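# Move the bench's yellow sponges into the wall bin

## Task

Take each yellow sponge from the bench and place it in the wall-mounted bin beside the door so that it lies completely within the bin. The cartons must stay on the bench. The robot must not fall or finish leaning. A sponge counts only if it stays in the bin without the robot holding it there.

## Robot and tools

ROBOT. A Hello Robot Stretch 3 with a single arm. It has a two-wheel base, a lift that raises the arm along a vertical mast, and an arm that telescopes out to the robot's right side. The wrist has yaw, pitch and roll joints and carries a two-finger gripper. The head has pan and tilt. The base cannot move sideways, so the gripper goes forward or back only when the base drives. The footprint is 0.33 m long by 0.34 m wide. Turning in place pivots about the point between the drive wheels, 0.05 m behind the front edge. A stowed arm with the wrist folded reaches up to 0.06 m beyond the right side and sweeps a 0.28 m radius when turning. An unfolded, level wrist reaches farther than that.

FRAMES. Base frame: origin on the floor midway between the drive wheels, x forward, y left, z up. hand_pose is given in the base frame, at the point where closed fingertips meet. With all wrist joints at 0, that frame's x points up, y points back along the arm toward the mast, and z points toward the robot's rear. The fingertip pads are round and 0.04 m across. The odometry frame is the base frame as it was when the scene began.

TOOLS.
execute_actions: arguments "actions" and "cameras". "actions" holds one action, or is empty to just read state and images. "cameras" lists any of head_camera, nav_camera, wrist_camera or all. Null, missing or ["all"] gives every camera, and [] gives none. An action can contain:
- "base": exactly one key. translate_m is a straight drive in metres, measured from the base position in the last reported state, from -1 to 1, forward positive. rotate_rad is an in-place turn in radians, from -3.2 to 3.2, counter-clockwise (left) positive. Both are offsets, not poses.
- "joints": absolute targets keyed by joint name. Ranges and done-tolerances: lift_m 0 to 1.1 (±0.004), the arm height on the mast; arm_m 0 to 0.52 (±0.004), the extension; wrist_yaw_rad -1.345 to 4.42 (±0.02), where 0 is along the arm, positive swings toward the front and 3.0 folds over the base; wrist_pitch_rad -1.57 to 0.451 (±0.05), where 0 is level and negative tips the fingertips down; wrist_roll_rad -2.911 to 2.911 (±0.02), where 0 puts the fingers side by side and level; gripper_m -0.089 to 0.179 (±0.004), where larger is wider; head_pan_rad -3.953 to 1.73 (±0.02), where 0 is forward, positive is left and -1.57 looks along the arm; head_tilt_rad -1.53 to 0.419 (±0.02), where negative looks down.
- "contact_limits": {"arm_m": effort percent, 1 to 100}. The arm stops with contact_stop once its effort reaches that value (the negative of it when retracting). A lower number is gentler, but one that is too low stops the arm at once. The limit also caps the arm's holding force until the next action. Values above the maximum are cut down to it.
All motions in an action start together and may finish at different times. No action runs longer than 15 s. A joint or base left out of an action may still be driving toward its previous target, and the status fields will not show it. An unknown key or an out-of-range number rejects the whole call and nothing moves. If a result reports a stop, the remaining execute_actions, wait and finished_scene calls in that same reply are skipped.
wait: {"seconds": 0 to 10}. Commands nothing new and returns the same output as an empty action.
zoom_image: {"camera", "region": [x0, y0, x1, y1]} in pixels from the top-left, at most 504 by 504. It works only on cameras that returned a full image in the latest result. Image sizes: head_camera 896x504, nav_camera 672x504 (fisheye), wrist_camera 644x364.
finished_scene: {"scene": number}. Ends the scene for good once the last command has been held, and reports whether the task was achieved. The sponges must stay in the bin afterwards.

RESULTS. base_status and joint_status: done (for the base this means the wheels turned the full amount, even if they slipped); off_target (came to rest short of the target and may still be pushing); contact_stop, time_out or torque_fault (the target is dropped and the joint holds where it stopped, unless it has gone slack). on_its_own covers joints not commanded in this call, and "held at" there is the held target, not the actual position. joint_positions gives readings. motor_effort is a percentage, positive toward higher joint values, with the peak of the last action in brackets. It carries a fixed bias plus noise and may read low at full effort. A positive wheel effort drives forward. lidar_m gives 12 distances for 30-degree sectors: sector 1 is ahead, then counter-clockwise (4 left, 7 behind, 10 right). "-" means nothing was seen. The scan plane is 0.17 m above the floor, so it sees table legs but not tabletops, and it misses clear objects. The mast and a low lift can block sectors 5, 6, 9 and 10. wrist_depth_mm (45 to 1000) and head_depth_mm (280 to 4000, in the sideways head image) are 7x7 grids of median depth. base_odometry counts wheel turns, so slipping shows up as travel. turned_by_wheels and turned_by_imu give the turn since the last result. base_tilt gives forward and right lean in degrees, with a fixed bias of up to about 4.

GRIPPER. To grasp, command a value below the object's width; lower squeezes harder, and the stall guard can ease the grip so the object slips. To release, command at least 0.02 above the value at which the fingers touched. The real fingertip gap is smaller than gripper_m, by 0.007 when nearly shut and 0.025 when wide, and it is zero below 0.007. Neither the reading nor the status shows whether something is held, so check with the cameras.

CAUTIONS. Fold or unfold the wrist (yaw to 3.0) only with lift_m between 0.32 and 0.95, pitch -0.4 and roll near 0. Once folded, the lift may go down to 0.25. With yaw below -0.4, keep pitch at -0.5 or lower. The arm and lift stop on firm contact and go slack until commanded again. The base, wrist and head have no contact stop and keep pushing. Wrist servos shut off for 10 s after prolonged strain (torque_fault). The robot can tip if the arm presses on something rigid with the gripper above about 0.45 m, if it pushes again after a contact_stop, or if it drives while gripping or pressing something fixed. Snagging furniture is risky, especially when reversing. If it leans, back the gripper off, undo moves in small steps, and lower lift_m to about 0.2 if needed. Full base speed (0.30 m/s, 1.9 rad/s) requires lift_m below 0.30, arm_m below 0.03 and wrist_yaw_rad above 2.54. Otherwise speed is 0.10 m/s and 0.63 rad/s. Avoid drops, slams, hard hits and knocking cartons off the bench. Loose items may occasionally be nudged by outside forces. The robot keeps holding its last command while you compose a reply.

Each tool is called after "Request:" by a JSON object that holds its "op" and its "data".

## Session

Request:
{"op": "execute_actions", "data": {"actions": []}}

Scene clock: 0.00 s.
base_odometry: x=+0.000 y=+0.000 heading=+0.000 (m, m, rad; odometry frame)
turned_by_wheels: +0.000 (rad since the last result)
turned_by_imu: +0.000 (rad since the last result)
base_tilt: forward=-1.8 right=+1.0 (deg)
lidar_m: 0.90 1.45 2.23 0.83 0.70 0.69 0.77 1.87 1.88 1.67 1.40 0.80
head_depth_mm: 1432 1434 1422 1420 1417 1101 792 / 1554 1544 1554 1540 1546 1102 858 / 1677 1701 1701 1688 1681 1103 943 / 1758 1891 1890 1878 1836 1111 1051 / 1746 2124 2098 2113 2019 1207 1162 / 1753 2332 2399 2402 2336 1344 1342 / 1748 2522 2580 2557 2488 1551 1544
base_status: not commanded
joint_positions: lift_m=+0.451 arm_m=-0.002 wrist_yaw_rad=+2.839 wrist_pitch_rad=-0.366 wrist_roll_rad=-0.016 gripper_m=+0.037 head_pan_rad=+0.005 head_tilt_rad=-0.011
joint_status: not commanded
motor_effort: left_wheel=+0 right_wheel=+0 lift_m=+29 arm_m=-1 wrist_yaw_rad=+0 wrist_pitch_rad=+5 wrist_roll_rad=+0 gripper_m=+0 head_pan_rad=+0 head_tilt_rad=+2 (%)
hand_pose: x=+0.0474 y=+0.0769 z=+0.4754 quat_wxyz=(+0.232, +0.701, +0.025, +0.674) (m; base frame)
wrist_depth_mm: - - - - - - - / - 951 - - - - - / - 864 - - - - - / 636 948 - - - - - / 686 - 821 846 868 851 855 / 686 - 685 705 715 716 727 / 598 598 610 603 614 617 622
pictures: head_camera (sideways: a quarter turn clockwise sets it upright), nav_camera (sideways: a quarter turn counterclockwise sets it upright), wrist_camera
camera_calibration (this result's frames):
head_camera: T_world_to_cam=[[0.0315449, 0.0118949, -0.999432, 1.32089], [-0.0549385, 0.998438, 0.0101491, -0.0136212], [0.997991, 0.0545872, 0.0321491, -0.0920391], [0, 0, 0, 1]] pos_world=[0.0494386, 0.00291219, 1.32324]
nav_camera: T_world_to_cam=[[-0.038534, -0.024709, 0.998952, -1.25242], [0.0371248, -0.999039, -0.0232791, 0.0786818], [0.998567, 0.0361889, 0.0394143, -0.0946726], [0, 0, 0, 1]] pos_world=[0.0433552, 0.0510863, 1.25667]
wrist_camera: T_world_to_cam=[[0.965908, -0.257733, 0.0243987, -0.030103], [-0.126697, -0.552792, -0.823631, 0.466543], [0.225765, 0.792461, -0.566601, 0.365248], [0, 0, 0, 1]] pos_world=[0.00572621, -0.0393017, 0.591943]
Images, in order (width x height): head_camera 896x504, nav_camera 672x504, wrist_camera 644x364.

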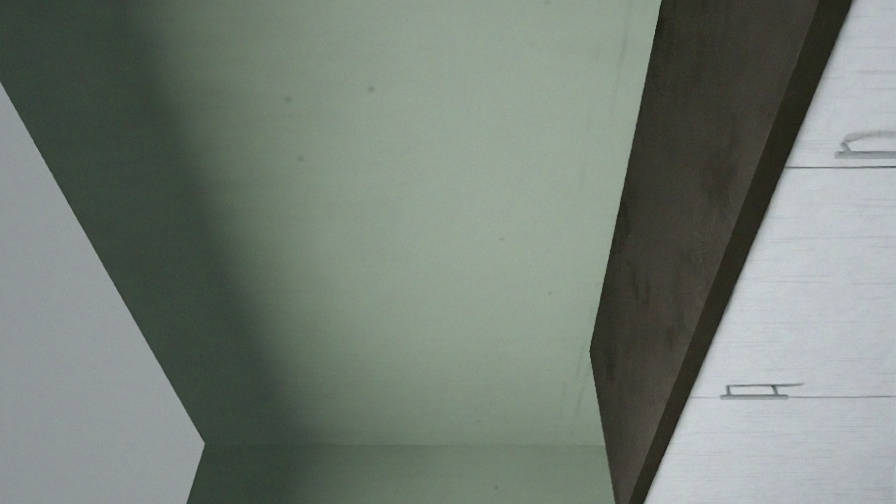

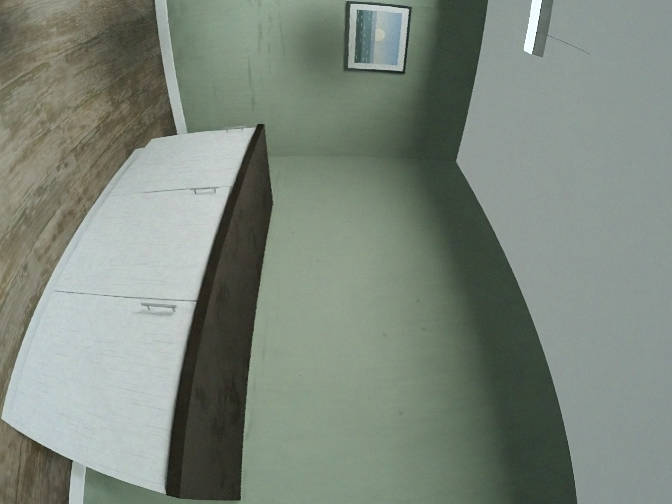

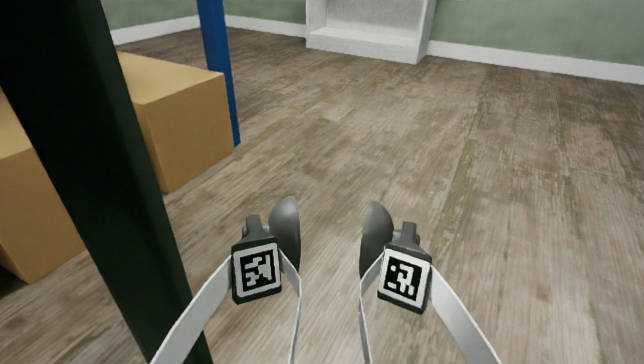

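Request:
{"op": "execute_actions", "data": {"actions": [{"base":{"rotate_rad":-2.29},"joints":{"head_pan_rad":-1.6,"head_tilt_rad":-0.5,"lift_m":0.9,"wrist_pitch_rad":-0.4,"wrist_yaw_rad":0,"gripper_m":0.15}}]}}

Request:
{"op": "execute_actions", "data": {"actions": [{"joints":{"head_pan_rad":1.1,"head_tilt_rad":-0.4}}], "cameras": ["nav_camera","head_camera"]}}

Scene clock: 6.33 s.
base_odometry: x=+0.000 y=+0.000 heading=-2.290 (m, m, rad; odometry frame)
turned_by_wheels: -2.290 (rad since the last result)
turned_by_imu: -2.330 (rad since the last result)
base_tilt: forward=-1.8 right=+1.0 (deg)
lidar_m: 1.88 1.96 1.45 0.80 0.83 1.13 2.22 0.99 0.72 0.69 0.71 2.05
head_depth_mm: 1960 2132 1056 802 1590 1310 1096 / 1973 2131 1057 811 1555 1307 1040 / 1969 2123 1059 863 1574 1406 - / 1983 2146 1058 871 1524 1278 1069 / 1961 2145 1060 881 1534 1330 1075 / 1981 2126 1065 886 1552 1367 1128 / 1977 2112 1060 893 1544 1306 1074
base_status: done
joint_positions: lift_m=+0.900 arm_m=-0.002 wrist_yaw_rad=+0.002 wrist_pitch_rad=-0.413 wrist_roll_rad=-0.016 gripper_m=+0.150 head_pan_rad=-1.593 head_tilt_rad=-0.494
joint_status: all done
motor_effort: left_wheel=+3(8) right_wheel=-2(4) lift_m=+36(37) arm_m=-1(1) wrist_yaw_rad=-2(5) wrist_pitch_rad=+5(4) wrist_roll_rad=+0(0) gripper_m=-1(83) head_pan_rad=-3(41) head_tilt_rad=-2(22) (%)
hand_pose: x=-0.0211 y=-0.3683 z=+0.9135 quat_wxyz=(+0.698, +0.147, -0.686, -0.144) (m; base frame)
wrist_depth_mm: 447 460 478 487 476 465 528 / - 496 482 475 476 474 458 / - - - - - - - / - - - - - - - / - - - - - - - / - - 893 899 896 - - / - 910 899 897 834 832 834
pictures: head_camera (sideways: a quarter turn clockwise sets it upright), nav_camera (sideways: a quarter turn counterclockwise sets it upright), wrist_camera
camera_calibration (this result's frames):
head_camera: T_world_to_cam=[[0.0214844, 0.435323, -0.900018, 1.19092], [0.999335, 0.0171723, 0.0321611, -0.048696], [0.0294558, -0.900111, -0.434664, 0.521479], [0, 0, 0, 1]] pos_world=[0.00771681, -0.0482092, 1.30008]
nav_camera: T_world_to_cam=[[-0.0341154, -0.428568, 0.902865, -1.12674], [-0.999358, 0.00470838, -0.0355265, 0.10093], [0.0109745, -0.903497, -0.428453, 0.520339], [0, 0, 0, 1]] pos_world=[0.0567157, -0.013236, 1.24382]
wrist_camera: T_world_to_cam=[[-0.998773, -0.0441615, 0.0224226, -0.0504161], [-0.0445569, 0.60349, -0.796125, 0.975037], [0.0216263, -0.796147, -0.604717, 0.42712], [0, 0, 0, 1]] pos_world=[-0.0161467, -0.250601, 1.03567]
Images, in order (width x height): head_camera 896x504, nav_camera 672x504, wrist_camera 644x364.

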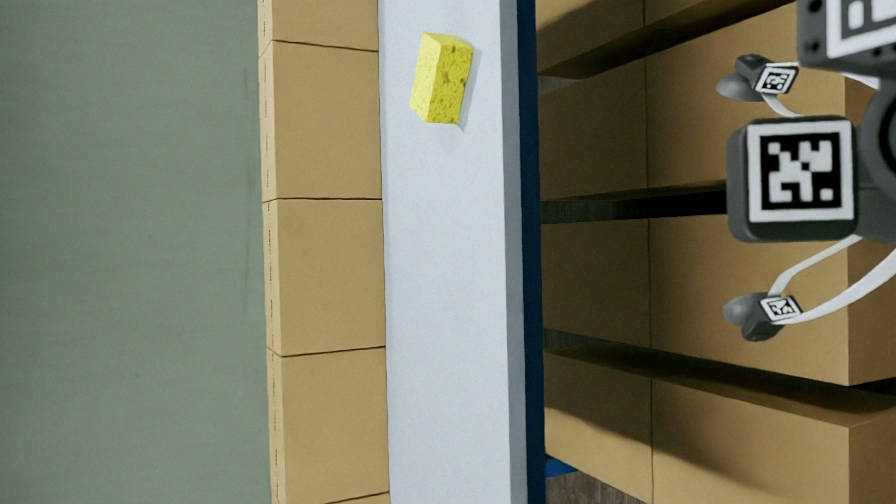

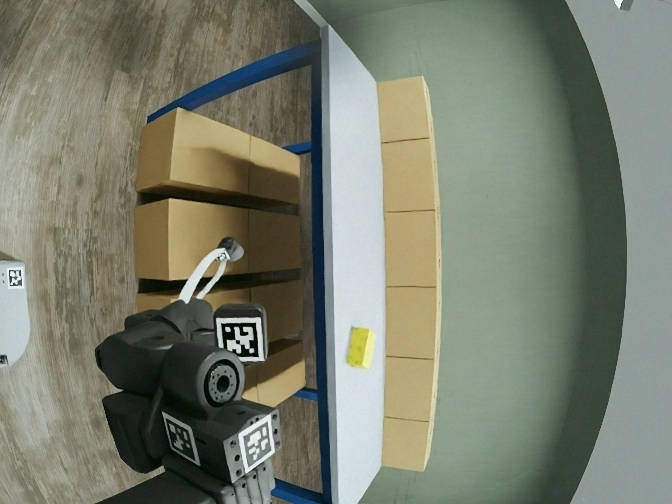

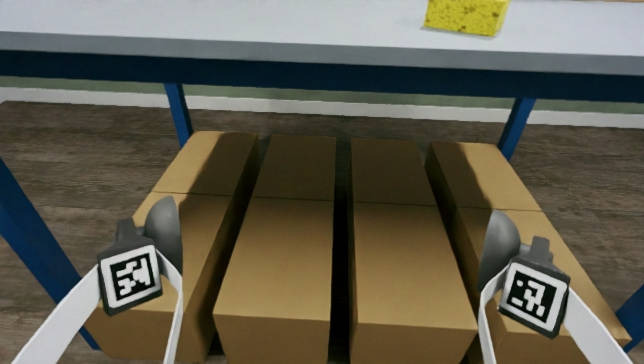

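Scene clock: 8.20 s.
base_odometry: x=+0.000 y=+0.000 heading=-2.290 (m, m, rad; odometry frame)
turned_by_wheels: +0.000 (rad since the last result)
turned_by_imu: +0.000 (rad since the last result)
base_tilt: forward=-1.9 right=+0.9 (deg)
lidar_m: 1.88 1.96 1.45 0.80 0.83 1.12 2.22 0.99 0.72 0.69 0.72 2.05
head_depth_mm: 1484 1602 1733 1898 2032 1735 1379 / 1414 1514 1629 1719 1909 1749 1399 / 1369 1447 1550 1652 1818 1748 1394 / 1301 1381 1477 1572 1687 1768 1407 / 1244 1323 1400 1496 1614 1708 1407 / 1189 1260 1342 1419 1522 1612 1403 / 1141 1202 1271 1352 1442 1542 1372
base_status: not commanded
joint_positions: lift_m=+0.900 arm_m=-0.002 wrist_yaw_rad=+0.002 wrist_pitch_rad=-0.413 wrist_roll_rad=-0.016 gripper_m=+0.150 head_pan_rad=+1.093 head_tilt_rad=-0.409
joint_status: all done
motor_effort: left_wheel=+3(3) right_wheel=-3(3) lift_m=+36(36) arm_m=-2(1) wrist_yaw_rad=-2(2) wrist_pitch_rad=+4(4) wrist_roll_rad=+0(0) gripper_m=-1(0) head_pan_rad=+3(42) head_tilt_rad=+4(11) (%)
hand_pose: x=-0.0211 y=-0.3683 z=+0.9135 quat_wxyz=(+0.698, +0.147, -0.686, -0.144) (m; base frame)
wrist_depth_mm: 450 458 476 487 482 461 521 / - 498 489 482 477 473 465 / - - - - - - - / - - - - - - - / - - - - - - - / - - 917 895 890 - - / - 904 881 874 820 845 827
pictures: head_camera (sideways: a quarter turn clockwise sets it upright), nav_camera (sideways: a quarter turn counterclockwise sets it upright)
camera_calibration (this result's frames):
head_camera: T_world_to_cam=[[-0.174941, -0.312137, -0.933791, 1.23619], [-0.906126, 0.422035, 0.028685, -0.0325505], [0.385138, 0.85115, -0.356667, 0.41781], [0, 0, 0, 1]] pos_world=[0.0258507, 0.0439794, 1.3043]
nav_camera: T_world_to_cam=[[0.18321, 0.300319, 0.936078, -1.17141], [0.896686, -0.441368, -0.0338972, 0.0872471], [0.402975, 0.845578, -0.350155, 0.416055], [0, 0, 0, 1]] pos_world=[-0.0312791, 0.0384976, 1.24517]
Images, in order (width x height): head_camera 896x504, nav_camera 672x504.

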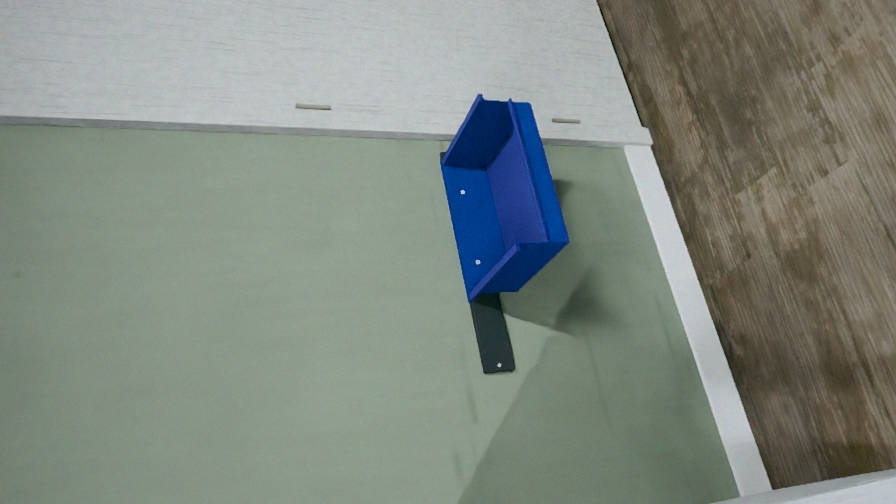

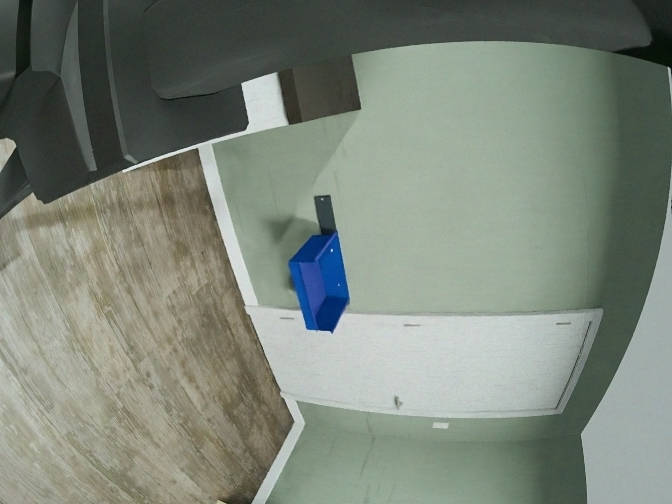

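Request:
{"op": "execute_actions", "data": {"actions": [{"base":{"translate_m":-0.073},"joints":{"head_pan_rad":-1.75,"head_tilt_rad":-0.5,"lift_m":1.05,"arm_m":0.47,"wrist_pitch_rad":-0.55,"wrist_yaw_rad":-0.49,"gripper_m":0.179}}], "cameras": ["wrist_camera","head_camera"]}}

Scene clock: 16.37 s.
base_odometry: x=+0.048 y=+0.055 heading=-2.290 (m, m, rad; odometry frame)
turned_by_wheels: +0.000 (rad since the last result)
turned_by_imu: -0.001 (rad since the last result)
base_tilt: forward=-1.8 right=+0.9 (deg)
lidar_m: 1.95 1.96 1.45 0.80 0.83 1.13 2.15 1.02 0.72 0.69 0.72 1.00
head_depth_mm: 2081 2211 - 846 1964 1264 1115 / 2049 2178 1113 857 1556 1348 1127 / 2002 2147 1080 818 1626 1272 1084 / 2002 2114 1077 821 1586 1283 1073 / 1977 2086 1058 878 1592 1422 1109 / 1943 2095 1031 885 1539 1291 1048 / 1905 2067 1020 895 1509 1345 1057
base_status: done
joint_positions: lift_m=+1.050 arm_m=+0.470 wrist_yaw_rad=-0.489 wrist_pitch_rad=-0.561 wrist_roll_rad=-0.016 gripper_m=+0.179 head_pan_rad=-1.743 head_tilt_rad=-0.494
joint_status: all done
motor_effort: left_wheel=+3(4) right_wheel=-2(5) lift_m=+36(38) arm_m=+4(1) wrist_yaw_rad=-1(3) wrist_pitch_rad=+4(5) wrist_roll_rad=+0(0) gripper_m=+0(84) head_pan_rad=-4(41) head_tilt_rad=-2(11) (%)
hand_pose: x=-0.1174 y=-0.7948 z=+1.0317 quat_wxyz=(+0.618, +0.029, -0.701, -0.354) (m; base frame)
wrist_depth_mm: 300 325 363 410 466 537 - / 325 356 401 449 491 508 509 / 352 385 405 406 413 416 417 / 339 341 343 347 348 350 357 / 295 297 299 303 305 307 308 / - 258 265 220 258 270 278 / 233 237 234 221 230 242 241
pictures: head_camera (sideways: a quarter turn clockwise sets it upright), wrist_camera
camera_calibration (this result's frames):
head_camera: T_world_to_cam=[[0.0863584, 0.427687, -0.899792, 1.19023], [0.990683, -0.132333, 0.0321816, -0.0486699], [-0.105308, -0.894188, -0.435131, 0.522908], [0, 0, 0, 1]] pos_world=[0.000496617, -0.0479088, 1.30006]
wrist_camera: T_world_to_cam=[[-0.903202, 0.42892, 0.0159184, 0.225925], [0.296951, 0.651226, -0.698373, 1.29933], [-0.309913, -0.626045, -0.715557, 0.371783], [0, 0, 0, 1]] pos_world=[-0.0665621, -0.710309, 1.16985]
Images, in order (width x height): head_camera 896x504, wrist_camera 644x364.

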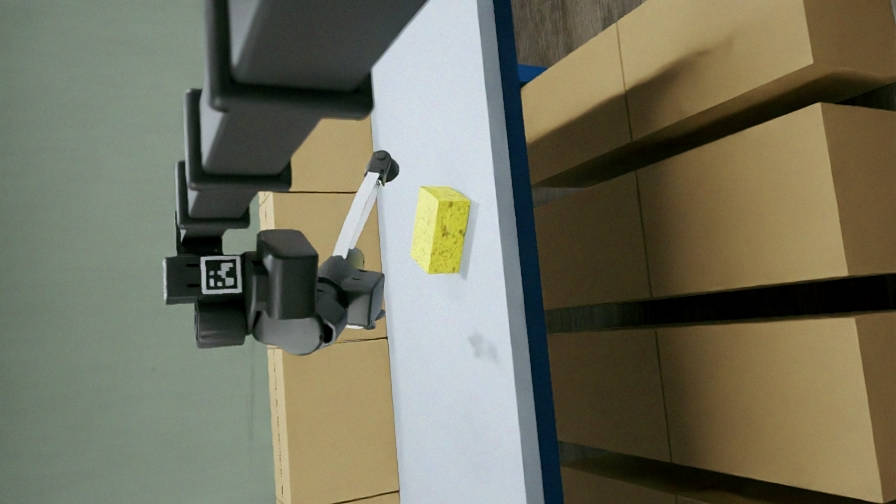

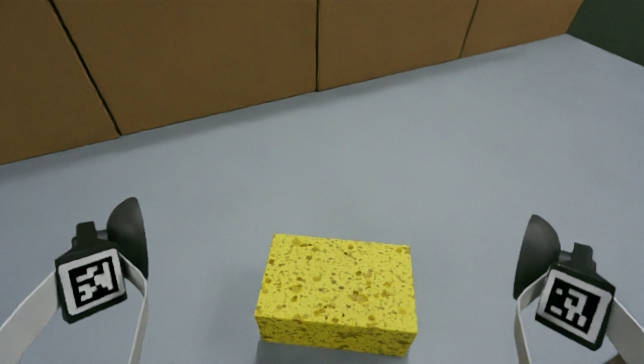

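Request:
{"op": "execute_actions", "data": {"actions": [{"joints":{"lift_m":0.964,"arm_m":0.485}}], "cameras": ["wrist_camera"]}}

Request:
{"op": "execute_actions", "data": {"actions": [{"joints":{"gripper_m":0.065}}], "cameras": ["wrist_camera"]}}

Request:
{"op": "execute_actions", "data": {"actions": [{"joints":{"lift_m":1.0}}], "cameras": ["wrist_camera"]}}

Scene clock: 23.97 s.
base_odometry: x=+0.048 y=+0.055 heading=-2.290 (m, m, rad; odometry frame)
turned_by_wheels: +0.000 (rad since the last result)
turned_by_imu: +0.000 (rad since the last result)
base_tilt: forward=-1.8 right=+1.0 (deg)
lidar_m: 1.95 1.97 1.45 0.80 0.83 1.13 2.15 1.02 0.72 0.69 0.72 1.00
head_depth_mm: 2080 2237 1100 963 - 1220 1120 / 2054 2229 1081 - 1511 1343 1127 / 2030 2196 1075 778 1643 1275 1083 / 1989 2141 - 816 1583 1273 1069 / 1968 2113 1050 824 1591 1417 1109 / 1919 2083 1030 886 1531 1293 1047 / 1909 2075 1022 891 1494 1333 1059
base_status: not commanded
joint_positions: lift_m=+0.964 arm_m=+0.485 wrist_yaw_rad=-0.489 wrist_pitch_rad=-0.561 wrist_roll_rad=-0.016 gripper_m=+0.179 head_pan_rad=-1.743 head_tilt_rad=-0.494
joint_status: all done
motor_effort: left_wheel=+3(3) right_wheel=-2(2) lift_m=+21(33) arm_m=+3(5) wrist_yaw_rad=-2(2) wrist_pitch_rad=+4(4) wrist_roll_rad=+0(1) gripper_m=+0(0) head_pan_rad=-3(4) head_tilt_rad=-2(1) (%)
hand_pose: x=-0.1173 y=-0.8098 z=+0.9463 quat_wxyz=(+0.618, +0.029, -0.701, -0.354) (m; base frame)
wrist_depth_mm: 285 315 348 382 414 423 427 / 302 323 324 326 330 333 336 / 263 266 266 268 272 274 276 / 224 226 228 166 167 233 235 / 195 197 193 145 146 202 203 / - 171 171 142 136 171 183 / 157 157 157 158 155 160 157
pictures: wrist_camera
camera_calibration (this result's frames):
wrist_camera: T_world_to_cam=[[-0.903203, 0.428919, 0.0159148, 0.233723], [0.296977, 0.651274, -0.698317, 1.24945], [-0.309886, -0.625996, -0.715612, 0.301395], [0, 0, 0, 1]] pos_world=[-0.0665614, -0.725312, 1.08448]
Images, in order (width x height): wrist_camera 644x364.

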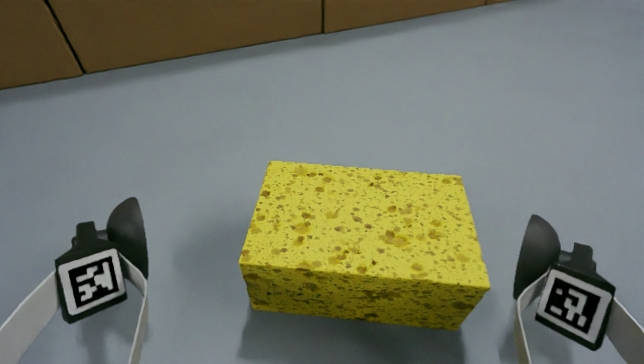

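Scene clock: 25.60 s.
base_odometry: x=+0.048 y=+0.055 heading=-2.290 (m, m, rad; odometry frame)
turned_by_wheels: +0.000 (rad since the last result)
turned_by_imu: +0.000 (rad since the last result)
base_tilt: forward=-1.8 right=+1.0 (deg)
lidar_m: 1.95 1.96 1.45 0.80 0.82 1.13 2.15 1.02 0.72 0.69 0.72 1.00
head_depth_mm: 2080 2249 1105 960 - 1223 1118 / 2048 2210 1084 - 1507 1338 1135 / 2045 2213 1081 775 1636 1267 1086 / 2008 2152 - 813 1575 1278 1079 / 1946 2118 1050 828 1591 1418 1104 / 1947 2091 1028 884 1543 1294 1052 / 1929 2064 1023 894 1500 1340 1051
base_status: not commanded
joint_positions: lift_m=+0.964 arm_m=+0.485 wrist_yaw_rad=-0.489 wrist_pitch_rad=-0.561 wrist_roll_rad=-0.016 gripper_m=+0.066 head_pan_rad=-1.743 head_tilt_rad=-0.494
joint_status: all done
motor_effort: left_wheel=+3(3) right_wheel=-2(2) lift_m=+21(20) arm_m=+3(3) wrist_yaw_rad=-2(2) wrist_pitch_rad=+4(4) wrist_roll_rad=+0(0) gripper_m=-17(91) head_pan_rad=-4(4) head_tilt_rad=-2(1) (%)
hand_pose: x=-0.1173 y=-0.8097 z=+0.9462 quat_wxyz=(+0.618, +0.029, -0.701, -0.355) (m; base frame)
wrist_depth_mm: 286 313 348 377 410 421 426 / 303 320 322 325 329 331 336 / 262 263 267 269 269 273 276 / 223 227 219 165 171 233 234 / 195 197 143 144 145 205 204 / 174 174 161 146 138 183 179 / 157 157 158 158 157 156 161
pictures: wrist_camera
camera_calibration (this result's frames):
wrist_camera: T_world_to_cam=[[-0.903205, 0.428915, 0.015905, 0.233731], [0.297049, 0.651411, -0.698159, 1.24937], [-0.309812, -0.625856, -0.715766, 0.301655], [0, 0, 0, 1]] pos_world=[-0.0665594, -0.725309, 1.08445]
Images, in order (width x height): wrist_camera 644x364.

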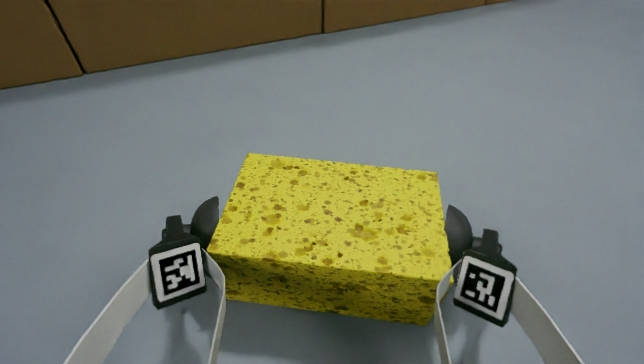

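Scene clock: 26.73 s.
base_odometry: x=+0.048 y=+0.055 heading=-2.290 (m, m, rad; odometry frame)
turned_by_wheels: +0.000 (rad since the last result)
turned_by_imu: +0.000 (rad since the last result)
base_tilt: forward=-1.9 right=+0.9 (deg)
lidar_m: 1.95 1.96 1.45 0.80 0.83 1.13 2.15 1.02 0.72 0.69 0.72 1.01
head_depth_mm: 2099 2277 1094 - 1618 1260 1115 / 2041 2240 1071 - 1568 1341 1132 / 2004 2159 - 825 1639 1268 1089 / 1977 2138 1068 805 1572 1277 1079 / 1980 2097 - 854 1592 1415 1107 / 1941 2085 1037 881 1546 1286 1055 / 1925 2080 1018 887 1498 1330 1050
base_status: not commanded
joint_positions: lift_m=+1.000 arm_m=+0.485 wrist_yaw_rad=-0.489 wrist_pitch_rad=-0.562 wrist_roll_rad=-0.016 gripper_m=+0.066 head_pan_rad=-1.743 head_tilt_rad=-0.494
joint_status: all done
motor_effort: left_wheel=+2(3) right_wheel=-2(2) lift_m=+37(38) arm_m=+3(3) wrist_yaw_rad=-3(2) wrist_pitch_rad=+4(4) wrist_roll_rad=+0(0) gripper_m=-17(17) head_pan_rad=-4(4) head_tilt_rad=-2(1) (%)
hand_pose: x=-0.1173 y=-0.8096 z=+0.9814 quat_wxyz=(+0.617, +0.029, -0.701, -0.355) (m; base frame)
wrist_depth_mm: 288 312 349 392 442 484 514 / 310 346 373 394 398 403 409 / 316 320 323 326 327 333 335 / 269 274 267 165 171 282 283 / 237 240 143 143 145 248 246 / 211 211 161 146 139 222 217 / 189 189 191 192 189 189 196
pictures: wrist_camera
camera_calibration (this result's frames):
wrist_camera: T_world_to_cam=[[-0.903211, 0.428904, 0.0158671, 0.233205], [0.297325, 0.651929, -0.697558, 1.27371], [-0.30953, -0.625324, -0.716353, 0.327979], [0, 0, 0, 1]] pos_world=[-0.0665521, -0.725296, 1.11973]
Images, in order (width x height): wrist_camera 644x364.

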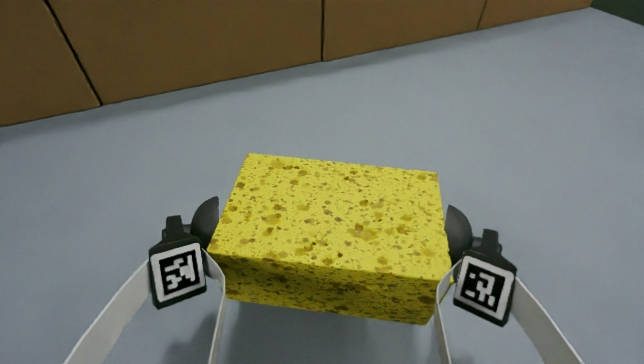

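Request:
{"op": "execute_actions", "data": {"actions": [{"base":{"rotate_rad":0.66},"joints":{"arm_m":0.35,"wrist_yaw_rad":0}}], "cameras": []}}

Request:
{"op": "execute_actions", "data": {"actions": [{"base":{"translate_m":0.9},"joints":{"arm_m":0.25,"head_pan_rad":-2.3,"head_tilt_rad":-0.4}}], "cameras": ["nav_camera"]}}

Request:
{"op": "execute_actions", "data": {"actions": [{"base":{"rotate_rad":2.48},"joints":{"lift_m":0.84,"head_pan_rad":-1.6,"head_tilt_rad":-0.7}}], "cameras": ["head_camera","wrist_camera"]}}

Scene clock: 31.67 s.
base_odometry: x=+0.048 y=+0.055 heading=-1.630 (m, m, rad; odometry frame)
turned_by_wheels: +0.660 (rad since the last result)
turned_by_imu: +0.671 (rad since the last result)
base_tilt: forward=-1.8 right=+1.0 (deg)
lidar_m: 1.73 1.41 0.80 0.87 1.32 2.15 0.88 0.70 0.69 0.75 1.95 1.95
head_depth_mm: 1959 2108 1016 - 1493 1269 1057 / 2050 2175 1070 776 1636 1272 1065 / 2137 2314 - 863 1654 1348 1135 / 2295 2446 - 887 2073 1283 1209 / 2403 2621 2853 994 2077 1274 1277 / 2567 2767 3086 1048 1179 1566 1328 / 2598 2763 2912 2852 2120 1628 1325
base_status: done
joint_positions: lift_m=+1.000 arm_m=+0.350 wrist_yaw_rad=-0.001 wrist_pitch_rad=-0.562 wrist_roll_rad=-0.016 gripper_m=+0.066 head_pan_rad=-1.743 head_tilt_rad=-0.494
joint_status: all done
motor_effort: left_wheel=-3(9) right_wheel=+1(6) lift_m=+37(37) arm_m=-5(8) wrist_yaw_rad=+1(4) wrist_pitch_rad=+4(4) wrist_roll_rad=+0(0) gripper_m=-17(17) head_pan_rad=-4(4) head_tilt_rad=-2(1) (%)
hand_pose: x=-0.0217 y=-0.6993 z=+0.9814 quat_wxyz=(+0.685, +0.198, -0.674, -0.195) (m; base frame)
wrist_depth_mm: - - - 501 500 497 455 / - - 414 394 402 405 403 / - - 544 347 327 330 335 / - - - 165 171 279 282 / - - 143 144 145 251 245 / - - 161 146 138 303 227 / - - - 831 807 810 817
pictures: none
No camera images: the call's "cameras" was empty. Leave "cameras" out to get every camera's image.

Scene clock: 41.73 s.
base_odometry: x=-0.005 y=-0.843 heading=-1.630 (m, m, rad; odometry frame)
turned_by_wheels: +0.000 (rad since the last result)
turned_by_imu: -0.002 (rad since the last result)
base_tilt: forward=-1.9 right=+0.9 (deg)
lidar_m: 1.04 0.85 0.84 0.83 0.79 1.97 1.57 1.25 1.24 1.86 1.23 1.51
head_depth_mm: 2474 2646 1588 2272 1889 - - / 2476 2662 1597 2281 2046 - - / 2461 2619 1588 2902 2124 - - / 2483 2617 1585 1340 - - - / 2450 2596 2799 2982 - - 1398 / 2420 2628 2790 2947 - 1649 1410 / 2447 2607 2768 - 2180 1783 1418
base_status: done
joint_positions: lift_m=+1.000 arm_m=+0.250 wrist_yaw_rad=-0.001 wrist_pitch_rad=-0.562 wrist_roll_rad=-0.016 gripper_m=+0.066 head_pan_rad=-2.293 head_tilt_rad=-0.409
joint_status: all done
motor_effort: left_wheel=-4(4) right_wheel=+1(4) lift_m=+36(37) arm_m=-5(6) wrist_yaw_rad=+1(1) wrist_pitch_rad=+4(4) wrist_roll_rad=+1(0) gripper_m=-17(17) head_pan_rad=-4(36) head_tilt_rad=+4(11) (%)
hand_pose: x=-0.0217 y=-0.5993 z=+0.9814 quat_wxyz=(+0.685, +0.198, -0.674, -0.195) (m; base frame)
wrist_depth_mm: - - - - - - - / 976 - - - - - - / 877 - - - - - - / - - - 165 171 - - / 944 - 143 144 145 - - / - - 161 145 138 - 953 / - - - - - - -
pictures: nav_camera (sideways: a quarter turn counterclockwise sets it upright)
camera_calibration (this result's frames):
nav_camera: T_world_to_cam=[[-0.25027, -0.24706, 0.936123, -1.16882], [-0.763466, 0.644958, -0.0338946, 0.0973706], [-0.595386, -0.723181, -0.350035, 0.421989], [0, 0, 0, 1]] pos_world=[0.0330643, -0.0463944, 1.24517]
Images, in order (width x height): nav_camera 672x504.

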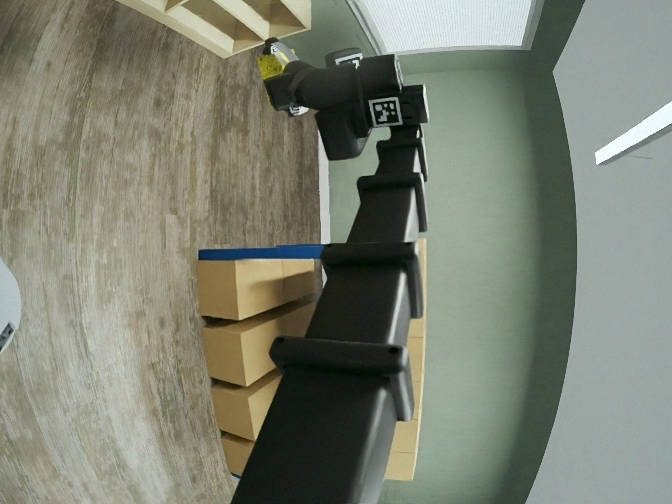

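Scene clock: 46.60 s.
base_odometry: x=-0.005 y=-0.843 heading=+0.850 (m, m, rad; odometry frame)
turned_by_wheels: +2.480 (rad since the last result)
turned_by_imu: +2.522 (rad since the last result)
base_tilt: forward=-1.8 right=+1.0 (deg)
lidar_m: 1.01 1.74 1.30 1.24 1.85 1.46 1.23 1.16 0.87 0.84 0.88 0.70
head_depth_mm: 685 767 868 956 - 1329 1168 / 688 768 865 - 893 1345 1172 / 685 767 867 - 871 1345 1171 / 687 765 865 957 928 1340 1184 / 685 767 866 977 1117 1338 1187 / 686 765 868 985 1174 1346 1191 / 687 768 869 998 1171 1346 1194
base_status: done
joint_positions: lift_m=+0.840 arm_m=+0.250 wrist_yaw_rad=-0.001 wrist_pitch_rad=-0.563 wrist_roll_rad=-0.016 gripper_m=+0.066 head_pan_rad=-1.607 head_tilt_rad=-0.691
joint_status: all done
motor_effort: left_wheel=-3(10) right_wheel=+1(5) lift_m=+21(32) arm_m=-5(5) wrist_yaw_rad=+2(1) wrist_pitch_rad=+4(4) wrist_roll_rad=+1(0) gripper_m=-17(17) head_pan_rad=+3(41) head_tilt_rad=-3(23) (%)
hand_pose: x=-0.0217 y=-0.5992 z=+0.8220 quat_wxyz=(+0.685, +0.198, -0.674, -0.195) (m; base frame)
wrist_depth_mm: 354 346 339 334 326 323 316 / 397 389 378 373 369 363 351 / 452 432 417 416 413 407 393 / 537 524 352 165 171 437 416 / 641 618 143 144 145 444 348 / 765 781 161 145 139 395 313 / 808 251 355 363 359 359 298
pictures: head_camera (sideways: a quarter turn clockwise sets it upright), wrist_camera
camera_calibration (this result's frames):
head_camera: T_world_to_cam=[[0.0335197, 0.603095, -0.796965, 1.05646], [0.999221, -0.00360756, 0.0392964, -0.0579755], [0.0208244, -0.797661, -0.602746, 0.740223], [0, 0, 0, 1]] pos_world=[0.0071033, -0.0469109, 1.29041]
wrist_camera: T_world_to_cam=[[-0.99889, -0.0443632, 0.0158585, -0.0538706], [-0.0428492, 0.71556, -0.697236, 1.0274], [0.0195839, -0.697141, -0.716667, 0.339255], [0, 0, 0, 1]] pos_world=[-0.0164316, -0.501045, 0.960325]
Images, in order (width x height): head_camera 896x504, wrist_camera 644x364.

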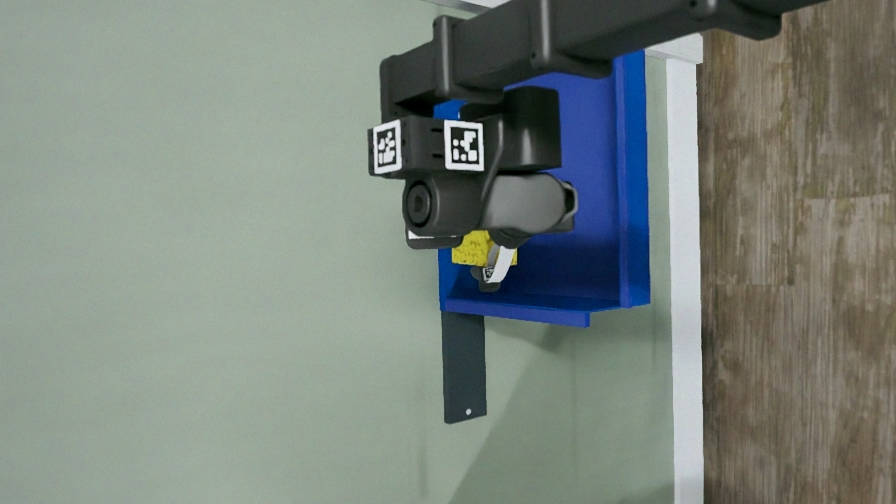

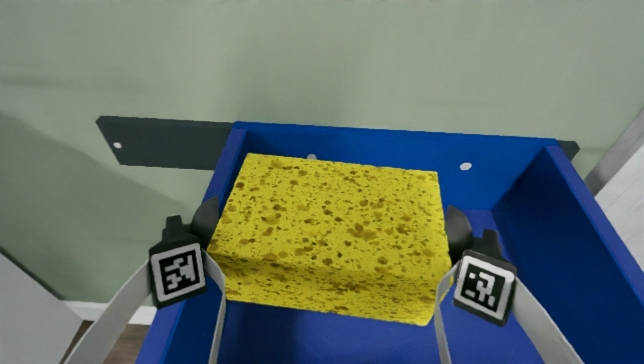

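Request:
{"op": "execute_actions", "data": {"actions": [{"base":{"translate_m":-0.03},"joints":{"lift_m":0.65,"arm_m":0.40}}], "cameras": ["head_camera","wrist_camera"]}}

Scene clock: 49.93 s.
base_odometry: x=-0.025 y=-0.866 heading=+0.850 (m, m, rad; odometry frame)
turned_by_wheels: +0.000 (rad since the last result)
turned_by_imu: +0.000 (rad since the last result)
base_tilt: forward=-1.8 right=+1.0 (deg)
lidar_m: 1.01 1.74 1.28 1.25 1.84 1.43 1.19 1.16 0.87 0.84 0.88 0.73
head_depth_mm: 685 766 862 956 894 1309 - / 686 767 868 975 915 1334 1167 / 686 767 867 974 874 1340 1173 / 684 764 866 976 902 1339 1180 / 687 770 867 972 932 1342 1180 / 686 768 864 983 1177 1346 1185 / 684 764 866 1000 1174 1345 1190
base_status: done
joint_positions: lift_m=+0.650 arm_m=+0.400 wrist_yaw_rad=-0.001 wrist_pitch_rad=-0.563 wrist_roll_rad=-0.016 gripper_m=+0.066 head_pan_rad=-1.607 head_tilt_rad=-0.691
joint_status: all done
motor_effort: left_wheel=-3(8) right_wheel=+2(3) lift_m=+21(20) arm_m=+4(6) wrist_yaw_rad=+1(0) wrist_pitch_rad=+5(4) wrist_roll_rad=+0(0) gripper_m=-17(17) head_pan_rad=+3(4) head_tilt_rad=-3(2) (%)
hand_pose: x=-0.0217 y=-0.7484 z=+0.6319 quat_wxyz=(+0.685, +0.198, -0.674, -0.195) (m; base frame)
wrist_depth_mm: 173 180 180 177 175 174 172 / 171 201 198 194 191 187 184 / 172 221 227 222 217 212 208 / 174 238 246 165 171 245 240 / 177 219 143 144 145 234 232 / 178 200 161 146 138 209 206 / 175 179 180 181 179 179 185
pictures: head_camera (sideways: a quarter turn clockwise sets it upright), wrist_camera
camera_calibration (this result's frames):
head_camera: T_world_to_cam=[[0.0335199, 0.6031, -0.796961, 1.05646], [0.999221, -0.0036078, 0.0392966, -0.0579758], [0.0208245, -0.797657, -0.602751, 0.740229], [0, 0, 0, 1]] pos_world=[0.0071033, -0.0469108, 1.29041]
wrist_camera: T_world_to_cam=[[-0.99889, -0.0443681, 0.0158436, -0.0574694], [-0.0428488, 0.71579, -0.697, 1.00165], [0.0195839, -0.696905, -0.716896, 0.0993514], [0, 0, 0, 1]] pos_world=[-0.0164316, -0.650284, 0.770287]
Images, in order (width x height): head_camera 896x504, wrist_camera 644x364.

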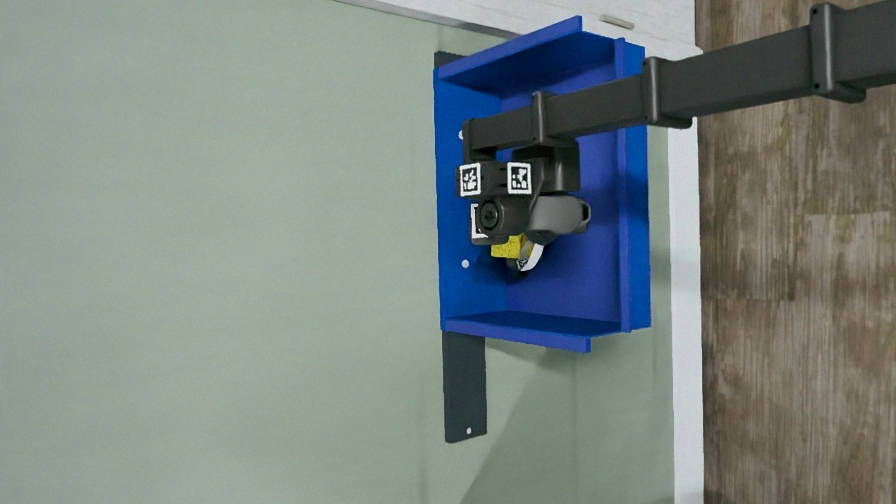

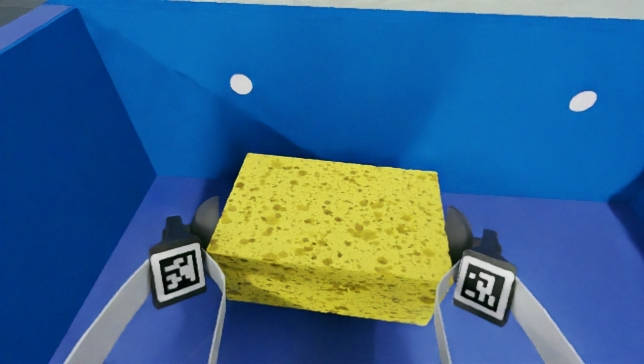

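Request:
{"op": "execute_actions", "data": {"actions": [{"base":{"translate_m":0.025},"joints":{"lift_m":0.63}}], "cameras": []}}

Request:
{"op": "execute_actions", "data": {"actions": [{"joints":{"gripper_m":0.138}}], "cameras": ["wrist_camera"]}}

Request:
{"op": "execute_actions", "data": {"actions": [{"joints":{"lift_m":0.70,"arm_m":0.0,"wrist_pitch_rad":-0.4}}], "cameras": ["head_camera"]}}

Scene clock: 52.70 s.
base_odometry: x=-0.008 y=-0.847 heading=+0.850 (m, m, rad; odometry frame)
turned_by_wheels: +0.000 (rad since the last result)
turned_by_imu: +0.000 (rad since the last result)
base_tilt: forward=-1.8 right=+1.0 (deg)
lidar_m: 1.01 1.75 1.30 1.24 1.86 1.46 1.22 1.16 0.87 0.84 0.88 0.71
head_depth_mm: 687 769 865 975 862 1304 1199 / 684 763 867 973 940 1325 1168 / 687 767 867 975 874 1343 1177 / 685 770 864 977 901 1336 1177 / 685 768 868 976 1089 1346 1187 / 688 767 867 984 1171 1342 1185 / 687 763 867 997 1170 1342 1195
base_status: done
joint_positions: lift_m=+0.630 arm_m=+0.400 wrist_yaw_rad=-0.001 wrist_pitch_rad=-0.563 wrist_roll_rad=-0.016 gripper_m=+0.066 head_pan_rad=-1.607 head_tilt_rad=-0.691
joint_status: all done
motor_effort: left_wheel=-3(5) right_wheel=+2(5) lift_m=+21(19) arm_m=+3(4) wrist_yaw_rad=+1(1) wrist_pitch_rad=+4(5) wrist_roll_rad=+0(0) gripper_m=-17(17) head_pan_rad=+4(3) head_tilt_rad=-3(3) (%)
hand_pose: x=-0.0217 y=-0.7484 z=+0.6119 quat_wxyz=(+0.685, +0.198, -0.674, -0.195) (m; base frame)
wrist_depth_mm: 139 175 177 174 171 168 165 / 140 189 199 194 192 187 184 / 141 193 226 221 218 211 207 / 143 195 226 165 172 230 233 / 145 186 143 144 145 210 208 / 146 175 161 146 138 188 183 / 145 161 162 163 160 161 165
pictures: none
No camera images: the call's "cameras" was empty. Leave "cameras" out to get every camera's image.

Scene clock: 53.90 s.
base_odometry: x=-0.008 y=-0.847 heading=+0.850 (m, m, rad; odometry frame)
turned_by_wheels: +0.000 (rad since the last result)
turned_by_imu: +0.000 (rad since the last result)
base_tilt: forward=-1.8 right=+1.0 (deg)
lidar_m: 1.01 1.74 1.31 1.24 1.85 1.45 1.22 1.16 0.88 0.84 0.88 0.71
head_depth_mm: 684 767 867 976 865 1311 1200 / 688 765 868 974 943 1324 1176 / 686 765 865 975 873 1353 1180 / 687 764 865 972 902 1344 1187 / 686 765 864 979 1086 1343 1177 / 686 768 866 979 1172 1346 1187 / 685 768 870 996 1173 1347 1194
base_status: not commanded
joint_positions: lift_m=+0.630 arm_m=+0.400 wrist_yaw_rad=-0.001 wrist_pitch_rad=-0.563 wrist_roll_rad=-0.016 gripper_m=+0.138 head_pan_rad=-1.607 head_tilt_rad=-0.691
joint_status: all done
motor_effort: left_wheel=-3(4) right_wheel=+1(1) lift_m=+21(21) arm_m=+4(4) wrist_yaw_rad=+1(0) wrist_pitch_rad=+4(4) wrist_roll_rad=+0(0) gripper_m=+0(84) head_pan_rad=+3(3) head_tilt_rad=-2(3) (%)
hand_pose: x=-0.0217 y=-0.7484 z=+0.6119 quat_wxyz=(+0.685, +0.198, -0.674, -0.195) (m; base frame)
wrist_depth_mm: 139 176 177 174 170 168 165 / 140 189 199 195 191 187 184 / 141 192 226 221 216 213 208 / 144 195 227 172 230 230 232 / 145 176 153 150 152 212 207 / 143 172 169 146 140 - 183 / - 161 162 163 160 162 166
pictures: wrist_camera
camera_calibration (this result's frames):
wrist_camera: T_world_to_cam=[[-0.99889, -0.0443678, 0.0158438, -0.0571524], [-0.0428488, 0.715791, -0.696999, 0.987707], [0.0195835, -0.696904, -0.716897, 0.0850071], [0, 0, 0, 1]] pos_world=[-0.0164317, -0.650286, 0.750277]
Images, in order (width x height): wrist_camera 644x364.

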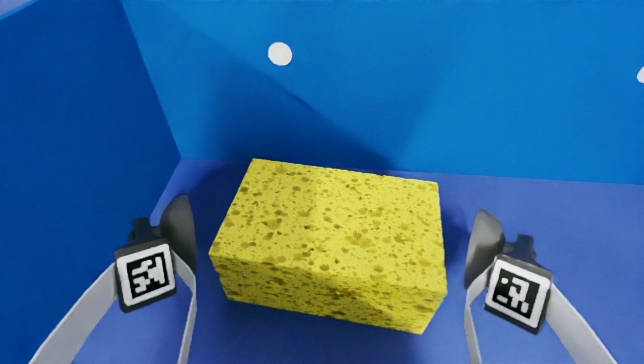

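Scene clock: 58.03 s.
base_odometry: x=-0.008 y=-0.847 heading=+0.850 (m, m, rad; odometry frame)
turned_by_wheels: +0.000 (rad since the last result)
turned_by_imu: +0.000 (rad since the last result)
base_tilt: forward=-1.8 right=+1.0 (deg)
lidar_m: 1.01 1.74 1.30 1.24 1.86 1.45 1.22 1.16 0.87 0.84 0.88 0.71
head_depth_mm: 687 768 867 977 863 1315 1180 / 685 766 869 974 917 1340 1184 / 686 764 867 977 923 1345 - / 687 770 868 976 930 1343 1182 / 686 767 870 976 1086 1346 1187 / 687 767 868 985 1171 1339 1191 / 685 767 867 998 1177 1346 1189
base_status: not commanded
joint_positions: lift_m=+0.700 arm_m=+0.000 wrist_yaw_rad=-0.001 wrist_pitch_rad=-0.423 wrist_roll_rad=-0.016 gripper_m=+0.138 head_pan_rad=-1.607 head_tilt_rad=-0.691
joint_status: all done
motor_effort: left_wheel=-3(4) right_wheel=+2(2) lift_m=+36(38) arm_m=-5(4) wrist_yaw_rad=+2(2) wrist_pitch_rad=+8(7) wrist_roll_rad=+0(0) gripper_m=+1(0) head_pan_rad=+3(3) head_tilt_rad=-2(3) (%)
hand_pose: x=-0.0217 y=-0.3691 z=+0.7113 quat_wxyz=(+0.697, +0.149, -0.686, -0.148) (m; base frame)
wrist_depth_mm: 569 557 544 537 538 532 500 / 636 627 466 567 571 492 536 / 707 681 507 507 520 473 578 / 771 796 751 382 379 379 674 / 792 870 863 838 828 764 748 / 797 914 915 932 894 - 855 / 759 838 814 823 830 836 866
pictures: head_camera (sideways: a quarter turn clockwise sets it upright)
camera_calibration (this result's frames):
head_camera: T_world_to_cam=[[0.0335123, 0.603116, -0.79695, 1.05644], [0.999221, -0.00359508, 0.0392973, -0.0579766], [0.0208357, -0.797646, -0.602766, 0.740248], [0, 0, 0, 1]] pos_world=[0.00710394, -0.0469106, 1.29041]
Images, in order (width x height): head_camera 896x504.

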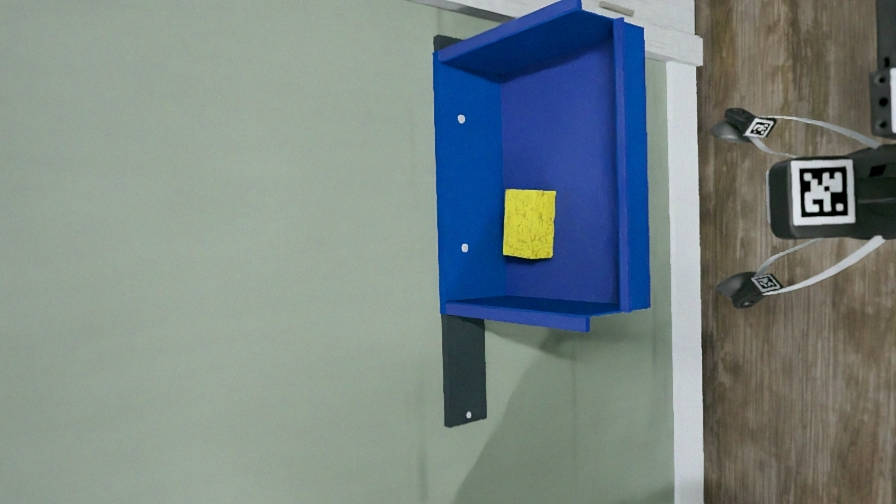

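Request:
{"op": "execute_actions", "data": {"actions": [{"base":{"rotate_rad":1.86},"joints":{"wrist_yaw_rad":2.8,"gripper_m":0.03,"lift_m":0.28,"head_pan_rad":-0.3,"head_tilt_rad":-0.5}}], "cameras": ["nav_camera"]}}

Request:
{"op": "execute_actions", "data": {"actions": [{"base":{"translate_m":1.0},"joints":{"head_pan_rad":-0.6}}], "cameras": ["nav_camera"]}}

Scene clock: 64.40 s.
base_odometry: x=-0.008 y=-0.847 heading=+2.709 (m, m, rad; odometry frame)
turned_by_wheels: +1.860 (rad since the last result)
turned_by_imu: +1.891 (rad since the last result)
base_tilt: forward=-1.9 right=+1.0 (deg)
lidar_m: 2.92 1.45 1.22 1.58 0.93 0.84 0.85 0.74 0.71 2.99 1.40 1.24
head_depth_mm: 2380 2516 1356 2202 1607 1545 1288 / 2409 2569 1367 2242 1672 1564 1297 / 2428 2541 1376 2125 1558 1550 1295 / 2420 2599 2801 2692 1983 1595 1306 / 2415 2617 2876 2865 2055 1598 1301 / 2459 2639 2873 2873 2077 1604 1313 / 2434 2668 2934 2903 2062 1606 1309
base_status: done
joint_positions: lift_m=+0.280 arm_m=+0.000 wrist_yaw_rad=+2.798 wrist_pitch_rad=-0.422 wrist_roll_rad=-0.016 gripper_m=+0.030 head_pan_rad=-0.307 head_tilt_rad=-0.507
joint_status: all done
motor_effort: left_wheel=-3(9) right_wheel=+2(5) lift_m=+21(33) arm_m=-5(5) wrist_yaw_rad=+3(4) wrist_pitch_rad=+8(8) wrist_roll_rad=+0(0) gripper_m=+0(81) head_pan_rad=+3(42) head_tilt_rad=+3(17) (%)
hand_pose: x=+0.0542 y=+0.0654 z=+0.2920 quat_wxyz=(+0.265, +0.701, +0.030, +0.662) (m; base frame)
wrist_depth_mm: - - - - - - - / - - - - - - - / - 807 811 817 848 842 863 / 610 647 653 654 678 674 691 / 538 - 545 545 571 564 564 / 469 - - 476 492 483 481 / - - - 414 419 421 424
pictures: nav_camera (sideways: a quarter turn counterclockwise sets it upright)
camera_calibration (this result's frames):
nav_camera: T_world_to_cam=[[0.413394, -0.156744, 0.89696, -1.12177], [-0.28553, -0.957702, -0.0357627, 0.0968828], [0.864626, -0.241325, -0.440664, 0.531021], [0, 0, 0, 1]] pos_world=[0.0322611, 0.0451029, 1.24365]
Images, in order (width x height): nav_camera 672x504.

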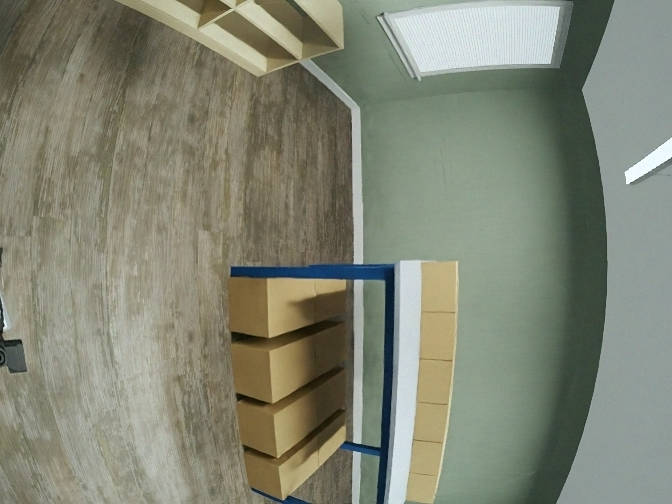

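Scene clock: 69.47 s.
base_odometry: x=-0.916 y=-0.428 heading=+2.709 (m, m, rad; odometry frame)
turned_by_wheels: +0.000 (rad since the last result)
turned_by_imu: +0.001 (rad since the last result)
base_tilt: forward=-1.8 right=+0.9 (deg)
lidar_m: 1.96 1.50 1.02 0.93 1.24 1.77 1.79 1.55 2.63 0.54 0.42 0.74
head_depth_mm: 1825 1990 746 774 599 1143 978 / 1766 1919 729 754 687 1250 1059 / 1720 1884 1167 791 2052 1345 1239 / 1695 1820 1942 2090 1895 1543 1310 / 1637 1778 1924 2103 2047 1610 1307 / 1597 1728 1879 2049 2057 1615 1324 / 1568 1675 1826 1974 2067 1613 1315
base_status: done
joint_positions: lift_m=+0.280 arm_m=+0.000 wrist_yaw_rad=+2.798 wrist_pitch_rad=-0.422 wrist_roll_rad=-0.016 gripper_m=+0.030 head_pan_rad=-0.593 head_tilt_rad=-0.507
joint_status: all done
motor_effort: left_wheel=-4(10) right_wheel=+2(6) lift_m=+21(21) arm_m=-5(5) wrist_yaw_rad=+2(3) wrist_pitch_rad=+8(8) wrist_roll_rad=+0(0) gripper_m=-1(1) head_pan_rad=-4(27) head_tilt_rad=+3(3) (%)
hand_pose: x=+0.0541 y=+0.0654 z=+0.2920 quat_wxyz=(+0.264, +0.701, +0.030, +0.662) (m; base frame)
wrist_depth_mm: - - - - - - - / - 985 966 991 995 - - / - 805 791 814 846 845 879 / 625 647 656 656 663 675 689 / 542 - 541 553 569 562 570 / 467 - - 473 487 484 487 / - - - 418 418 424 427
pictures: nav_camera (sideways: a quarter turn counterclockwise sets it upright)
camera_calibration (this result's frames):
nav_camera: T_world_to_cam=[[0.351754, -0.2666, 0.897326, -1.12187], [-0.544123, -0.838244, -0.0357485, 0.0984417], [0.761708, -0.475681, -0.439919, 0.530679], [0, 0, 0, 1]] pos_world=[0.0439641, 0.0358619, 1.24366]
Images, in order (width x height): nav_camera 672x504.

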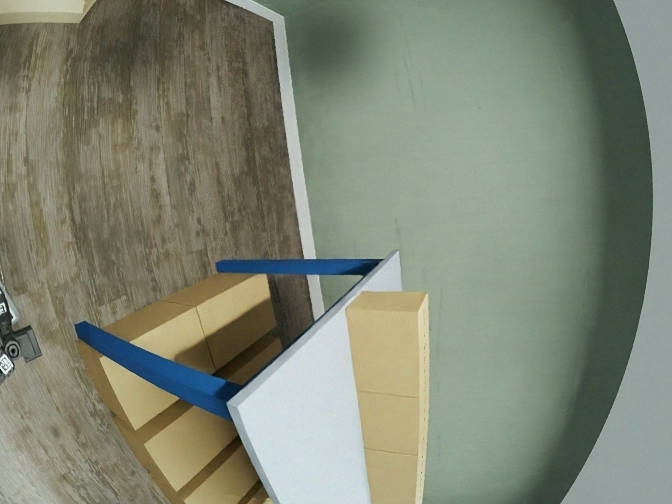

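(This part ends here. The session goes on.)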